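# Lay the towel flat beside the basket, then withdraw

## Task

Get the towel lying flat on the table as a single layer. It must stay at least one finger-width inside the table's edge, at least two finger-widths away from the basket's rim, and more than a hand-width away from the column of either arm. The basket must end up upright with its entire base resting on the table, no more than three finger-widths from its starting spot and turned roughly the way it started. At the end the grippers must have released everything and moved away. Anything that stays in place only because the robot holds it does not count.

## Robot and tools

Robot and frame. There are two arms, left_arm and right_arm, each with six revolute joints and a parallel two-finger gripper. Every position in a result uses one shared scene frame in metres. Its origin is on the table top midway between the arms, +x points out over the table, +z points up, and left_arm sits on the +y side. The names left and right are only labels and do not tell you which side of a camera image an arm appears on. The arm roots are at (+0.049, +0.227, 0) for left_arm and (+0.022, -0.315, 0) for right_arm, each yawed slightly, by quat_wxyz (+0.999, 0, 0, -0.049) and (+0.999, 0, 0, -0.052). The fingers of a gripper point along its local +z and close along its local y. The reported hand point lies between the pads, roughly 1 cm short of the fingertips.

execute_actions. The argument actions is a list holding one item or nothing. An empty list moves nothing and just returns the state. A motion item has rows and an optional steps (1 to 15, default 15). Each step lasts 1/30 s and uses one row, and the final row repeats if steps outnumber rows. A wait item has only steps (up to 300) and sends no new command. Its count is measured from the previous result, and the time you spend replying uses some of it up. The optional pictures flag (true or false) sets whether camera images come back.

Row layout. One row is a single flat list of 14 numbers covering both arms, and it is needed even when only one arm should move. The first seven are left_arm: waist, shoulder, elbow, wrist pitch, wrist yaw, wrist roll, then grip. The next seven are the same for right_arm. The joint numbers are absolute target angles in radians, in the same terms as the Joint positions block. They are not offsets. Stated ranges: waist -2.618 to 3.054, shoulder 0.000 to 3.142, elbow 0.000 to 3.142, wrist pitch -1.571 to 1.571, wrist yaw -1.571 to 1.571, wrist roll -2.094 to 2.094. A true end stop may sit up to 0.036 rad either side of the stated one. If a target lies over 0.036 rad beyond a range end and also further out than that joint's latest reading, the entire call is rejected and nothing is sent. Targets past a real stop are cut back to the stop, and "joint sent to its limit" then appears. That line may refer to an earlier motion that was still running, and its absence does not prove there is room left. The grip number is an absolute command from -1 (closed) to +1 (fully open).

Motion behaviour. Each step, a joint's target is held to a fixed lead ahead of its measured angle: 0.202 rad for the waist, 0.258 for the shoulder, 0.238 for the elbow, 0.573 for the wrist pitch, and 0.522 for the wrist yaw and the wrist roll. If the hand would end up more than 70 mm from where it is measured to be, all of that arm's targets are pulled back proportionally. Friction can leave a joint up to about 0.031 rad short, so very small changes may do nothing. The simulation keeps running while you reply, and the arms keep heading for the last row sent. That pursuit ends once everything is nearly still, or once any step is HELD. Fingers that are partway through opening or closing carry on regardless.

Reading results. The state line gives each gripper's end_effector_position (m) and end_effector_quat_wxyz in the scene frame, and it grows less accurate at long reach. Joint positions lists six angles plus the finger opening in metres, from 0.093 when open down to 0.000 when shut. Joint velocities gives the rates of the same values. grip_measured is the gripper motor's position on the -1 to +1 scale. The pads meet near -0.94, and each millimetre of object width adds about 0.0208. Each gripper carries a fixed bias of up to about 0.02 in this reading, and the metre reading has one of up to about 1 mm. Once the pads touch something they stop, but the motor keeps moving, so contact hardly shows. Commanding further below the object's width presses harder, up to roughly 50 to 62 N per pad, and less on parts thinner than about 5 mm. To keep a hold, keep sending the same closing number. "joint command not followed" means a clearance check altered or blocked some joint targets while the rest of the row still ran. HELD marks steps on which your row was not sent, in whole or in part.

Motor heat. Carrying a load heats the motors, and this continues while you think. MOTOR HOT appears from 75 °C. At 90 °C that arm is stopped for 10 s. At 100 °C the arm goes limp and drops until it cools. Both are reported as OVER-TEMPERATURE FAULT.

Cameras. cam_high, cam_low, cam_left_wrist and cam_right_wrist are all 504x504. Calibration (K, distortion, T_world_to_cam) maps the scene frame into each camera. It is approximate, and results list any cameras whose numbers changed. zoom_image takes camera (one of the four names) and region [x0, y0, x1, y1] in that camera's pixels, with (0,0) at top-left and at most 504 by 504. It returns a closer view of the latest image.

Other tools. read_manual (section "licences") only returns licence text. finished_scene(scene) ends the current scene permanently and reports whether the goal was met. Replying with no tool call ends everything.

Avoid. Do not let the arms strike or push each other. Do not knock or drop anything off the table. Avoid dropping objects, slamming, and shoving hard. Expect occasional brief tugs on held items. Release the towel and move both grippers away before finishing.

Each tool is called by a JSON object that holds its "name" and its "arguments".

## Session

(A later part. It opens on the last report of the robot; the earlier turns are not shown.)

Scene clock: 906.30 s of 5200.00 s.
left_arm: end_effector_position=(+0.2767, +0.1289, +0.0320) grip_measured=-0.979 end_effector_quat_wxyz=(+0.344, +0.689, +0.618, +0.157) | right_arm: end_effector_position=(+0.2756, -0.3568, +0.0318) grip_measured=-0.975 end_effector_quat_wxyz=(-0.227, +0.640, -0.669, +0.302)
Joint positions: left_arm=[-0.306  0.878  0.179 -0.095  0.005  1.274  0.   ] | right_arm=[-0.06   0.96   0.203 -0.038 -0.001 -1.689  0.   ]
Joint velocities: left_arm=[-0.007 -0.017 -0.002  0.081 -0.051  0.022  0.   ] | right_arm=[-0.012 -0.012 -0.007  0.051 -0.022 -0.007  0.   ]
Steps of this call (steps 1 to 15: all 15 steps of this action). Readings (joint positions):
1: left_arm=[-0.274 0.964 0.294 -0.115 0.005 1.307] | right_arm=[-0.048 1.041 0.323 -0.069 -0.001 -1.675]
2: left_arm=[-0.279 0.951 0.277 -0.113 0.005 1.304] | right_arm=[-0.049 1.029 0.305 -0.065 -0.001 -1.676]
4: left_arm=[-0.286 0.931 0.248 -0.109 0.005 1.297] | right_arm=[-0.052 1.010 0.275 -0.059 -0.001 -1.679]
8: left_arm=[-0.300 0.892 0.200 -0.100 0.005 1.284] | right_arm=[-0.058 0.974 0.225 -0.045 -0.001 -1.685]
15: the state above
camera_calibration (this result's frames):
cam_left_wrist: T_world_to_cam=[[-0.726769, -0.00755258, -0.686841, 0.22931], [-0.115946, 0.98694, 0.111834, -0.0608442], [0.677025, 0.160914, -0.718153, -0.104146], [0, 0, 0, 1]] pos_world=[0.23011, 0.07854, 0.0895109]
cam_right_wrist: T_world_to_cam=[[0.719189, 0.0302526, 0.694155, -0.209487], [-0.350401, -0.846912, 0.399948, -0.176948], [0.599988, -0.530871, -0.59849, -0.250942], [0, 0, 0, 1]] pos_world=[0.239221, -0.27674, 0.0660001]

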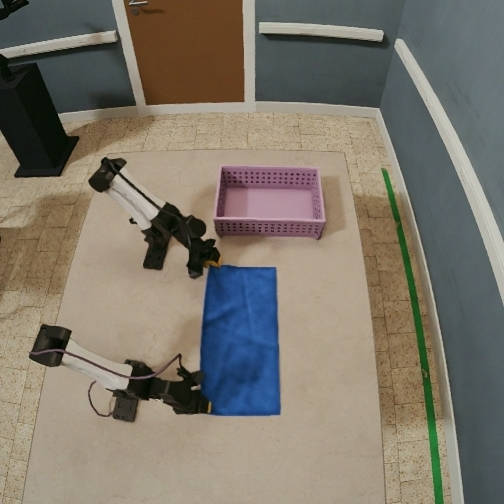

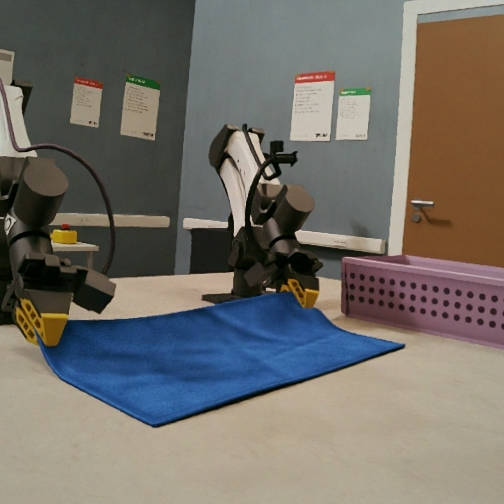

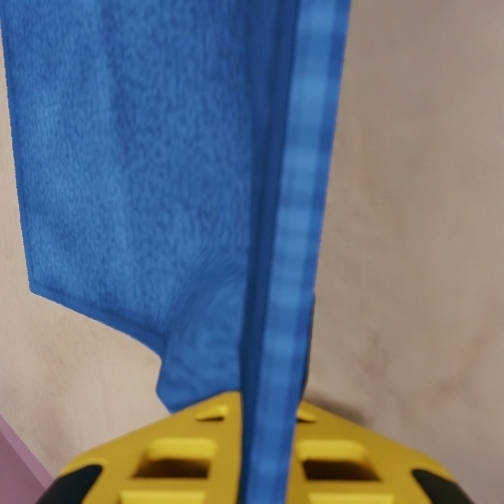

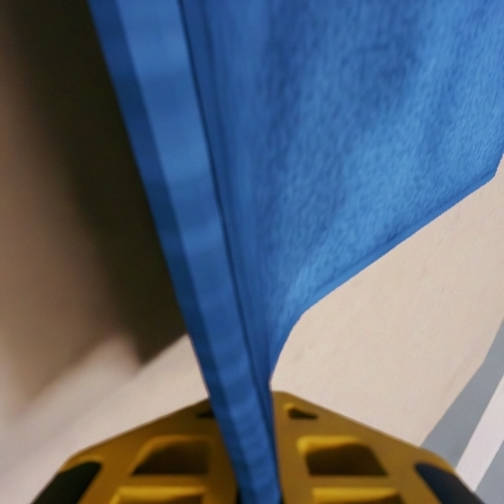

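{"name": "execute_actions", "arguments": {"actions": []}}

Scene clock: 917.20 s of 5200.00 s.
left_arm: end_effector_position=(+0.2774, +0.1286, +0.0328) grip_measured=-0.979 end_effector_quat_wxyz=(+0.346, +0.688, +0.618, +0.158) | right_arm: end_effector_position=(+0.2766, -0.3569, +0.0329) grip_measured=-0.975 end_effector_quat_wxyz=(-0.229, +0.639, -0.668, +0.304)
Joint positions: left_arm=[-0.306  0.878  0.179 -0.091  0.005  1.271  0.   ] | right_arm=[-0.06   0.96   0.203 -0.032 -0.001 -1.69   0.   ]
Joint velocities: left_arm=[-0.012 -0.002  0.002  0.037  0.095  0.007  0.   ] | right_arm=[-0.007 -0.002 -0.012  0.066  0.037 -0.066  0.   ]
Steps of this call (steps 1 to 15: the robot went on to your last target; steps 16 to 110: nothing new was sent; then 7.23 s passed at rest). Readings (joint positions):
1: left_arm=[-0.306 0.878 0.179 -0.094 0.005 1.273] | right_arm=[-0.060 0.960 0.203 -0.037 -0.001 -1.689]
2: left_arm=[-0.306 0.878 0.179 -0.093 0.005 1.273] | right_arm=[-0.060 0.960 0.203 -0.036 -0.001 -1.690]
4: left_arm=[-0.306 0.878 0.179 -0.092 0.005 1.272] | right_arm=[-0.060 0.960 0.203 -0.034 -0.001 -1.690]
8: left_arm=[-0.306 0.878 0.179 -0.091 0.005 1.272] | right_arm=[-0.060 0.960 0.203 -0.033 -0.001 -1.690]
110: the state above
All arms were judged still, so your last target was given up. Only a new action makes them travel on or press farther. Fingers that are still opening or closing keep moving.
camera_calibration (this result's frames):
cam_left_wrist: T_world_to_cam=[[-0.724369, -0.0113505, -0.689319, 0.230275], [-0.118202, 0.987103, 0.107959, -0.0598095], [0.679204, 0.159681, -0.716369, -0.104533], [0, 0, 0, 1]] pos_world=[0.230733, 0.0783438, 0.090306]
cam_right_wrist: T_world_to_cam=[[0.715001, 0.0317091, 0.698404, -0.209421], [-0.352103, -0.846695, 0.398912, -0.176505], [0.603985, -0.531132, -0.594223, -0.252348], [0, 0, 0, 1]] pos_world=[0.240003, -0.276835, 0.0667196]

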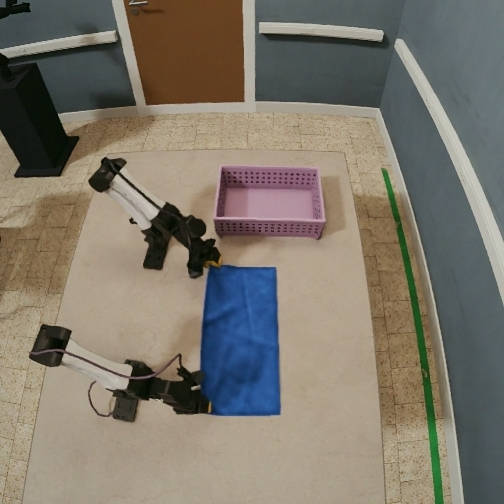

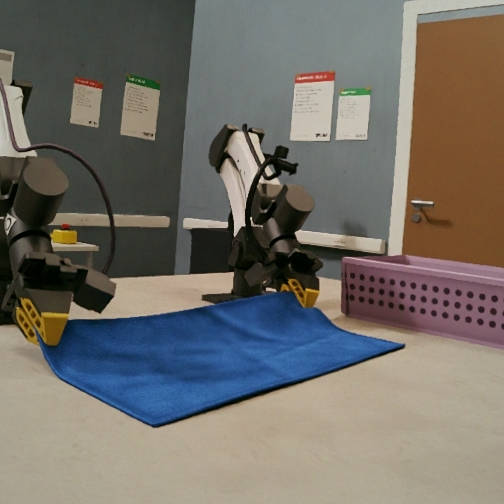

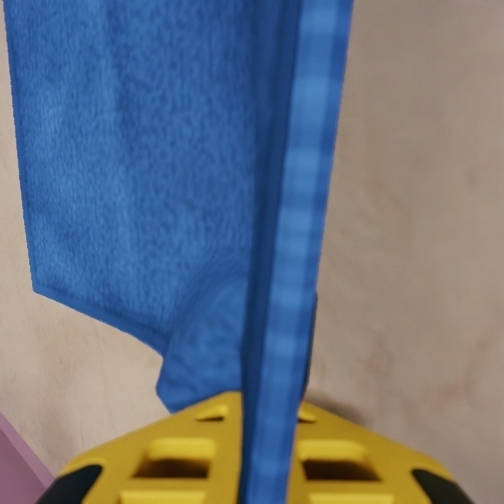

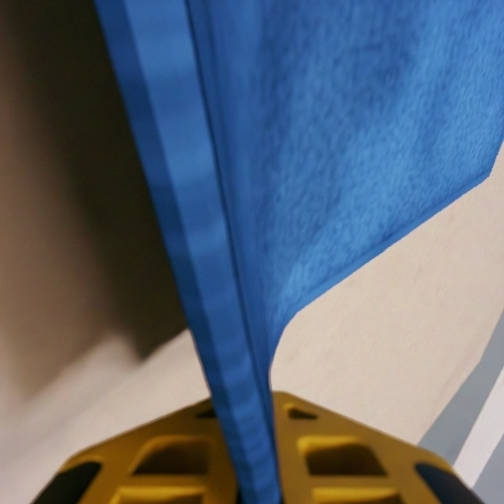

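{"name": "execute_actions", "arguments": {"actions": [{"rows": [[-0.306,0.878,0.179,-0.091,0,1.271,-0.9,-0.06,0.96,0.203,-0.032,0,-1.69,-0.9],[-0.306,0.878,0.179,-0.091,0,1.271,-0.85,-0.06,0.96,0.203,-0.032,0,-1.69,-0.85],[-0.306,0.878,0.179,-0.091,0,1.271,-0.8,-0.06,0.96,0.203,-0.032,0,-1.69,-0.8],[-0.306,0.878,0.179,-0.091,0,1.271,-0.75,-0.06,0.96,0.203,-0.032,0,-1.69,-0.75],[-0.306,0.878,0.179,-0.091,0,1.271,-0.7,-0.06,0.96,0.203,-0.032,0,-1.69,-0.7],[-0.306,0.878,0.179,-0.091,0,1.271,-0.65,-0.06,0.96,0.203,-0.032,0,-1.69,-0.65],[-0.306,0.878,0.179,-0.091,0,1.271,-0.6,-0.06,0.96,0.203,-0.032,0,-1.69,-0.6],[-0.306,0.878,0.179,-0.091,0,1.271,-0.55,-0.06,0.96,0.203,-0.032,0,-1.69,-0.55]], "steps": 12}]}}

Scene clock: 921.27 s of 5200.00 s.
left_arm: end_effector_position=(+0.2774, +0.1286, +0.0328) grip_measured=-0.551 end_effector_quat_wxyz=(+0.346, +0.688, +0.618, +0.158) | right_arm: end_effector_position=(+0.2766, -0.3569, +0.0329) grip_measured=-0.552 end_effector_quat_wxyz=(-0.229, +0.639, -0.668, +0.304)
Joint positions: left_arm=[-0.306  0.878  0.179 -0.091  0.005  1.271  0.019] | right_arm=[-0.06   0.96   0.203 -0.032 -0.001 -1.69   0.019]
Joint velocities: left_arm=[-0.002 -0.007 -0.007 -0.037 -0.066 -0.037 -0.   ] | right_arm=[-0.017  0.002 -0.012 -0.022 -0.007 -0.007  0.   ]
Steps of this call (steps 1 to 90: nothing new was sent; then 0.67 s passed at rest; steps 91 to 102: all 12 steps of this action). Readings (joint positions):
91: left_arm=[-0.306 0.878 0.179 -0.091 0.005 1.271] | right_arm=[-0.060 0.960 0.203 -0.032 -0.001 -1.690]
92: left_arm=[-0.306 0.878 0.179 -0.091 0.005 1.271] | right_arm=[-0.060 0.960 0.203 -0.032 -0.001 -1.690]
94: left_arm=[-0.306 0.878 0.179 -0.091 0.005 1.271] | right_arm=[-0.060 0.960 0.203 -0.032 -0.001 -1.690]
98: left_arm=[-0.306 0.878 0.179 -0.091 0.005 1.271] | right_arm=[-0.060 0.960 0.203 -0.032 -0.001 -1.690]
102: the state above
camera_calibration (this result's frames):
cam_left_wrist: T_world_to_cam=[[-0.724369, -0.0113505, -0.689319, 0.230275], [-0.118202, 0.987103, 0.107959, -0.0598095], [0.679204, 0.159681, -0.716369, -0.104533], [0, 0, 0, 1]] pos_world=[0.230733, 0.0783438, 0.090306]
cam_right_wrist: T_world_to_cam=[[0.715001, 0.0317091, 0.698404, -0.209421], [-0.352103, -0.846695, 0.398912, -0.176505], [0.603985, -0.531132, -0.594223, -0.252348], [0, 0, 0, 1]] pos_world=[0.240003, -0.276835, 0.0667196]

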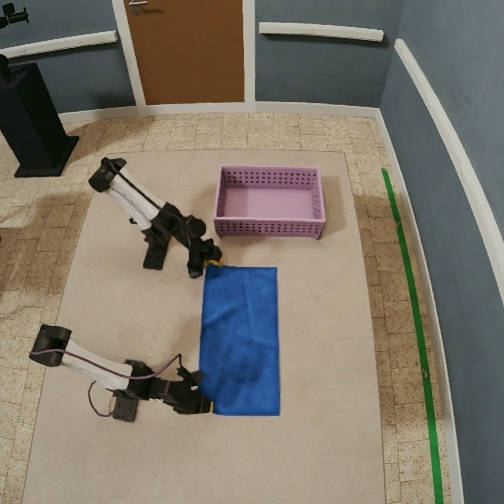

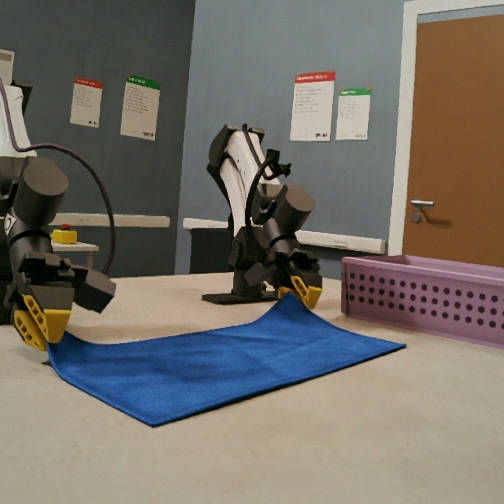

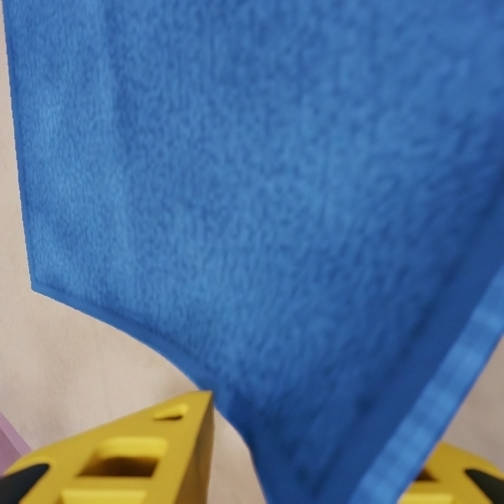

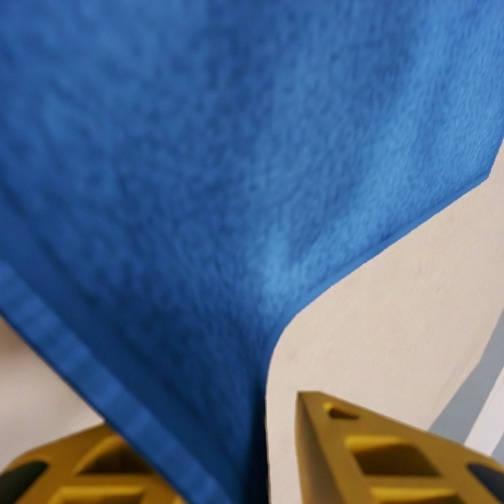

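{"name": "execute_actions", "arguments": {"actions": [{"rows": [[-0.306,0.86,0.179,-0.13,0,1.271,-0.55,-0.06,0.94,0.2,-0.075,0,-1.69,-0.55],[-0.306,0.83,0.178,-0.165,0,1.271,-0.55,-0.06,0.91,0.198,-0.11,0,-1.69,-0.55],[-0.306,0.80,0.177,-0.2,0,1.271,-0.55,-0.06,0.88,0.196,-0.14,0,-1.69,-0.55],[-0.306,0.765,0.176,-0.235,0,1.271,-0.55,-0.06,0.845,0.194,-0.175,0,-1.69,-0.55],[-0.306,0.73,0.175,-0.27,0,1.271,-0.55,-0.06,0.81,0.192,-0.21,0,-1.69,-0.55],[-0.306,0.695,0.174,-0.305,0,1.271,-0.55,-0.06,0.775,0.19,-0.24,0,-1.69,-0.55],[-0.306,0.66,0.173,-0.34,0,1.271,-0.55,-0.06,0.74,0.188,-0.275,0,-1.69,-0.55],[-0.306,0.625,0.172,-0.375,0,1.271,-0.55,-0.06,0.705,0.186,-0.31,0,-1.69,-0.55],[-0.306,0.59,0.171,-0.41,0,1.271,-0.55,-0.06,0.67,0.184,-0.34,0,-1.69,-0.55],[-0.306,0.555,0.17,-0.445,0,1.271,-0.55,-0.06,0.635,0.182,-0.375,0,-1.69,-0.55],[-0.306,0.52,0.17,-0.475,0,1.271,-0.55,-0.06,0.60,0.18,-0.405,0,-1.69,-0.55],[-0.306,0.485,0.17,-0.505,0,1.271,-0.55,-0.06,0.565,0.18,-0.43,0,-1.69,-0.55],[-0.306,0.45,0.17,-0.53,0,1.271,-0.55,-0.06,0.53,0.18,-0.455,0,-1.69,-0.55],[-0.306,0.415,0.17,-0.55,0,1.271,-0.55,-0.06,0.50,0.18,-0.475,0,-1.69,-0.55],[-0.306,0.385,0.17,-0.565,0,1.271,-0.55,-0.06,0.475,0.18,-0.49,0,-1.69,-0.55]], "steps": 15}], "pictures": false}}

{"name": "execute_actions", "arguments": {"actions": [{"steps": 10}]}}

Scene clock: 933.77 s of 5200.00 s.
left_arm: end_effector_position=(+0.2484, +0.1410, +0.0599) grip_measured=-0.551 end_effector_quat_wxyz=(+0.374, +0.678, +0.610, +0.171) | right_arm: end_effector_position=(+0.2451, -0.3517, +0.0644) grip_measured=-0.552 end_effector_quat_wxyz=(-0.247, +0.630, -0.659, +0.329)
Joint positions: left_arm=[-0.306  0.456  0.179 -0.447  0.005  1.271  0.019] | right_arm=[-0.06   0.541  0.203 -0.384 -0.001 -1.69   0.019]
Joint velocities: left_arm=[-0.007 -0.96  -0.012 -0.784 -0.037  0.007 -0.001] | right_arm=[-0.027 -0.911 -0.002 -0.711 -0.037  0.051 -0.   ]
Steps of this call (steps 1 to 15: the robot went on to your last target; steps 16 to 110: nothing new was sent; then 8.33 s passed at rest; steps 111 to 125: all 15 steps of this action). Readings (joint positions):
111: left_arm=[-0.306 0.878 0.179 -0.093 0.005 1.271] | right_arm=[-0.060 0.960 0.203 -0.036 -0.001 -1.690]
112: left_arm=[-0.306 0.873 0.179 -0.102 0.005 1.271] | right_arm=[-0.060 0.956 0.203 -0.047 -0.001 -1.690]
114: left_arm=[-0.306 0.837 0.179 -0.142 0.005 1.271] | right_arm=[-0.060 0.921 0.203 -0.089 -0.001 -1.690]
118: left_arm=[-0.306 0.701 0.179 -0.242 0.005 1.271] | right_arm=[-0.060 0.784 0.203 -0.189 -0.001 -1.690]
125: the state above

Scene clock: 934.10 s of 5200.00 s.
left_arm: end_effector_position=(+0.2369, +0.1459, +0.0531) grip_measured=-0.551 end_effector_quat_wxyz=(+0.357, +0.684, +0.615, +0.163) | right_arm: end_effector_position=(+0.2326, -0.3497, +0.0572) grip_measured=-0.552 end_effector_quat_wxyz=(-0.235, +0.636, -0.665, +0.312)
Joint positions: left_arm=[-0.306  0.404  0.179 -0.541  0.005  1.271  0.019] | right_arm=[-0.06   0.496  0.203 -0.476 -0.001 -1.69   0.019]
Joint velocities: left_arm=[ 0.002 -0.002  0.002 -0.168  0.007  0.007 -0.   ] | right_arm=[ 0.002 -0.012  0.007 -0.125  0.037  0.037 -0.001]
Steps of this call (steps 1 to 10: the robot went on to your last target). Readings (joint positions):
1: left_arm=[-0.306 0.428 0.179 -0.468 0.005 1.271] | right_arm=[-0.060 0.517 0.203 -0.404 -0.001 -1.690]
2: left_arm=[-0.306 0.412 0.179 -0.482 0.005 1.271] | right_arm=[-0.060 0.503 0.203 -0.418 -0.001 -1.690]
4: left_arm=[-0.306 0.404 0.179 -0.505 0.005 1.271] | right_arm=[-0.060 0.496 0.203 -0.441 -0.001 -1.690]
8: left_arm=[-0.306 0.404 0.179 -0.534 0.005 1.271] | right_arm=[-0.060 0.496 0.203 -0.469 -0.001 -1.690]
10: the state above
camera_calibration (this result's frames):
cam_left_wrist: T_world_to_cam=[[-0.708957, -0.0179239, -0.705024, 0.213305], [-0.120457, 0.988065, 0.0960091, -0.0828002], [0.694889, 0.152991, -0.702654, -0.0687041], [0, 0, 0, 1]] pos_world=[0.188992, 0.0961464, 0.110059]
cam_right_wrist: T_world_to_cam=[[0.700393, 0.0341257, 0.712941, -0.191765], [-0.360314, -0.845337, 0.394435, -0.192893], [0.616136, -0.533142, -0.579772, -0.211815], [0, 0, 0, 1]] pos_world=[0.195315, -0.269443, 0.0899966]

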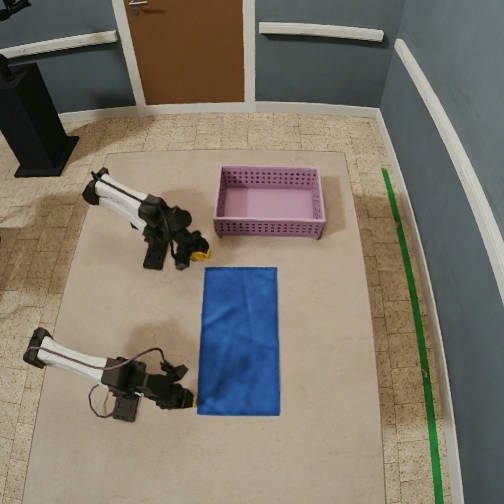

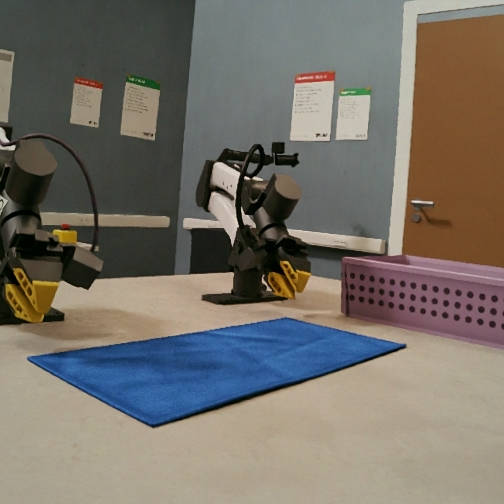

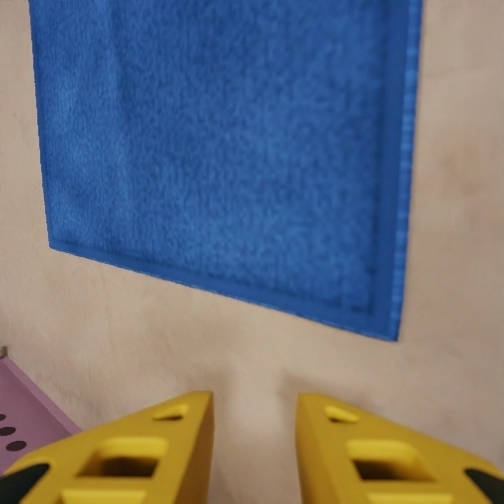

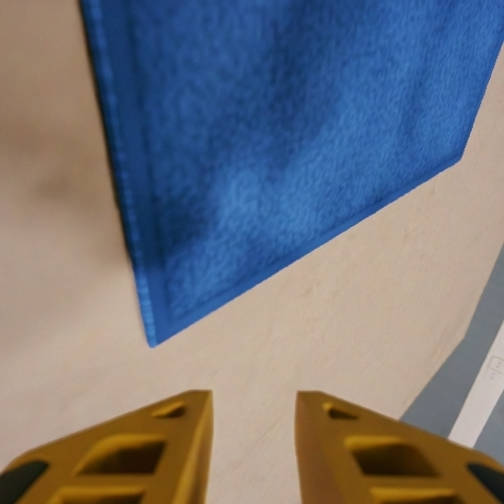

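{"name": "execute_actions", "arguments": {"actions": [{"rows": [[-0.306,0.385,0.2,-0.565,0,1.271,-0.55,-0.06,0.475,0.22,-0.49,0,-1.69,-0.55],[-0.306,0.37,0.22,-0.58,0,1.271,-0.55,-0.06,0.455,0.24,-0.51,0,-1.69,-0.55],[-0.306,0.35,0.245,-0.6,0,1.271,-0.55,-0.06,0.43,0.265,-0.535,0,-1.69,-0.55],[-0.306,0.33,0.27,-0.625,0,1.271,-0.55,-0.06,0.40,0.29,-0.565,0,-1.69,-0.55],[-0.306,0.31,0.3,-0.65,0,1.271,-0.55,-0.06,0.37,0.315,-0.6,0,-1.69,-0.55],[-0.306,0.285,0.33,-0.68,0,1.271,-0.55,-0.06,0.34,0.34,-0.635,0,-1.69,-0.55],[-0.306,0.26,0.36,-0.71,0,1.271,-0.55,-0.06,0.31,0.37,-0.67,0,-1.69,-0.55],[-0.306,0.235,0.39,-0.74,0,1.271,-0.55,-0.06,0.28,0.4,-0.705,0,-1.69,-0.55],[-0.306,0.21,0.42,-0.77,0,1.271,-0.55,-0.06,0.25,0.43,-0.74,0,-1.69,-0.55],[-0.306,0.185,0.45,-0.8,0,1.271,-0.55,-0.06,0.22,0.455,-0.775,0,-1.69,-0.55],[-0.306,0.16,0.475,-0.83,0,1.271,-0.55,-0.06,0.19,0.48,-0.81,0,-1.69,-0.55],[-0.306,0.14,0.5,-0.86,0,1.271,-0.55,-0.06,0.16,0.5,-0.845,0,-1.69,-0.55],[-0.306,0.125,0.52,-0.88,0,1.271,-0.55,-0.06,0.135,0.52,-0.875,0,-1.69,-0.55],[-0.306,0.11,0.535,-0.9,0,1.271,-0.55,-0.06,0.115,0.535,-0.9,0,-1.69,-0.55],[-0.306,0.1,0.55,-0.92,0,1.271,-0.55,-0.06,0.1,0.55,-0.92,0,-1.69,-0.55]], "steps": 15}], "pictures": false}}

{"name": "execute_actions", "arguments": {"actions": [{"steps": 12}]}}

Scene clock: 944.43 s of 5200.00 s.
left_arm: end_effector_position=(+0.2203, +0.1529, +0.1948) grip_measured=-0.551 end_effector_quat_wxyz=(+0.494, +0.625, +0.561, +0.226) | right_arm: end_effector_position=(+0.2070, -0.3454, +0.1932) grip_measured=-0.552 end_effector_quat_wxyz=(-0.325, +0.582, -0.608, +0.432)
Joint positions: left_arm=[-0.306  0.137  0.508 -0.793  0.005  1.271  0.019] | right_arm=[-0.06   0.147  0.504 -0.786 -0.001 -1.69   0.019]
Joint velocities: left_arm=[-0.007 -0.457  0.51  -0.637 -0.037 -0.037  0.   ] | right_arm=[-0.007 -0.642  0.471 -0.799 -0.022  0.007 -0.002]
Steps of this call (steps 1 to 30: the robot went on to your last target; steps 31 to 120: nothing new was sent; then 5.83 s passed at rest; steps 121 to 135: all 15 steps of this action). Readings (joint positions):
121: left_arm=[-0.306 0.404 0.179 -0.550 0.005 1.271] | right_arm=[-0.060 0.496 0.203 -0.485 -0.001 -1.690]
122: left_arm=[-0.306 0.402 0.179 -0.553 0.005 1.271] | right_arm=[-0.060 0.493 0.203 -0.488 -0.001 -1.690]
124: left_arm=[-0.306 0.383 0.196 -0.581 0.005 1.271] | right_arm=[-0.060 0.467 0.217 -0.519 -0.001 -1.690]
128: left_arm=[-0.306 0.301 0.305 -0.654 0.005 1.271] | right_arm=[-0.060 0.355 0.314 -0.609 -0.001 -1.690]
135: the state above

Scene clock: 944.83 s of 5200.00 s.
left_arm: end_effector_position=(+0.2075, +0.1584, +0.1864) grip_measured=-0.551 end_effector_quat_wxyz=(+0.472, +0.636, +0.571, +0.216) | right_arm: end_effector_position=(+0.1904, -0.3427, +0.1825) grip_measured=-0.552 end_effector_quat_wxyz=(-0.308, +0.593, -0.620, +0.410)
Joint positions: left_arm=[-0.306  0.115  0.533 -0.898  0.005  1.271  0.019] | right_arm=[-0.06   0.114  0.53  -0.909 -0.001 -1.69   0.019]
Joint velocities: left_arm=[-0.002 -0.002 -0.002 -0.095  0.007 -0.007 -0.   ] | right_arm=[ 0.002  0.002  0.002 -0.081  0.022  0.007 -0.001]
Steps of this call (steps 1 to 12: the robot went on to your last target). Readings (joint positions):
1: left_arm=[-0.306 0.125 0.522 -0.811 0.005 1.271] | right_arm=[-0.060 0.129 0.518 -0.808 -0.001 -1.690]
2: left_arm=[-0.306 0.118 0.530 -0.825 0.005 1.271] | right_arm=[-0.060 0.119 0.526 -0.826 -0.001 -1.690]
4: left_arm=[-0.306 0.115 0.533 -0.848 0.005 1.271] | right_arm=[-0.060 0.114 0.530 -0.853 -0.001 -1.690]
8: left_arm=[-0.306 0.115 0.533 -0.885 0.005 1.271] | right_arm=[-0.060 0.114 0.530 -0.894 -0.001 -1.690]
12: the state above
camera_calibration (this result's frames):
cam_left_wrist: T_world_to_cam=[[-0.501513, -0.106397, -0.858582, 0.286231], [-0.126727, 0.990739, -0.0487511, -0.083654], [0.855818, 0.084356, -0.510352, -0.0149449], [0, 0, 0, 1]] pos_world=[0.145737, 0.114594, 0.234047]
cam_right_wrist: T_world_to_cam=[[0.483616, 0.0699872, 0.872478, -0.22736], [-0.458057, -0.829167, 0.320415, -0.213967], [0.745855, -0.554602, -0.368941, -0.179971], [0, 0, 0, 1]] pos_world=[0.146179, -0.261314, 0.200526]

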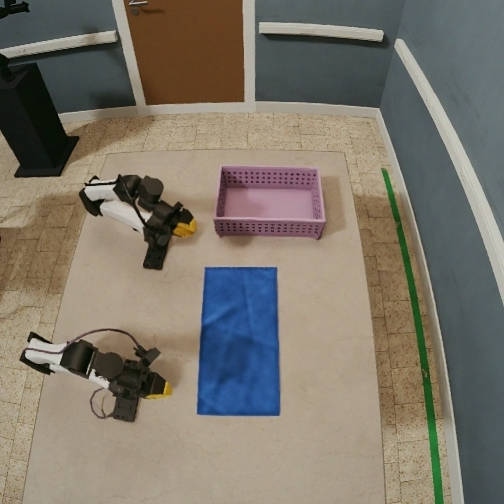

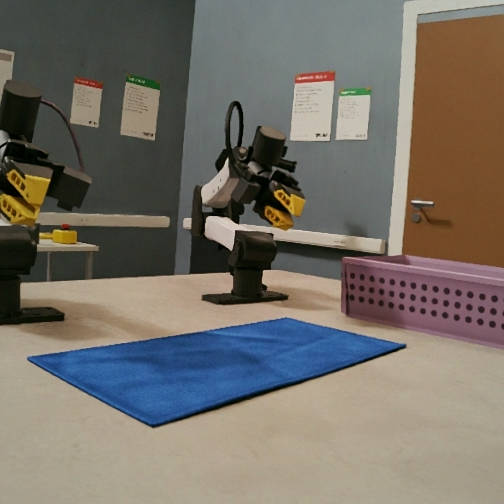

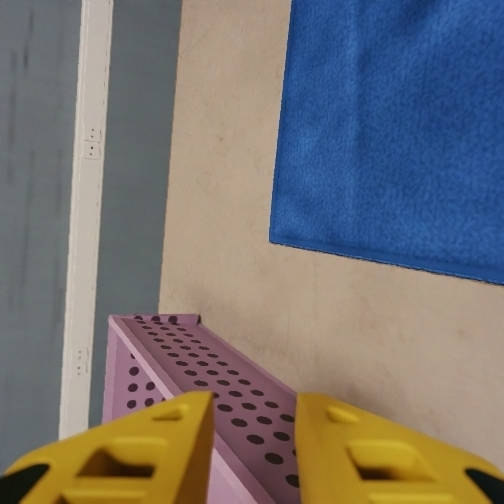

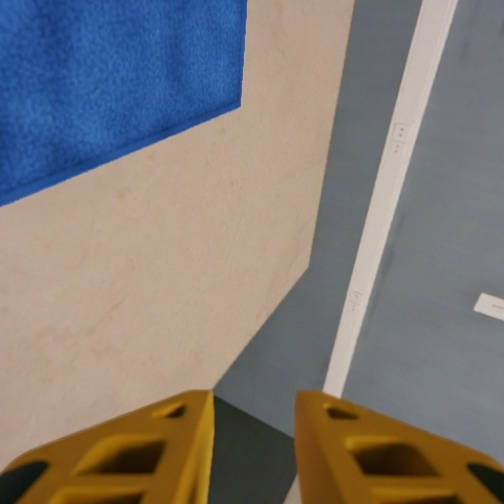

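{"name": "finished_scene", "arguments": {"scene": 1}}

The scene is finished: the task was done.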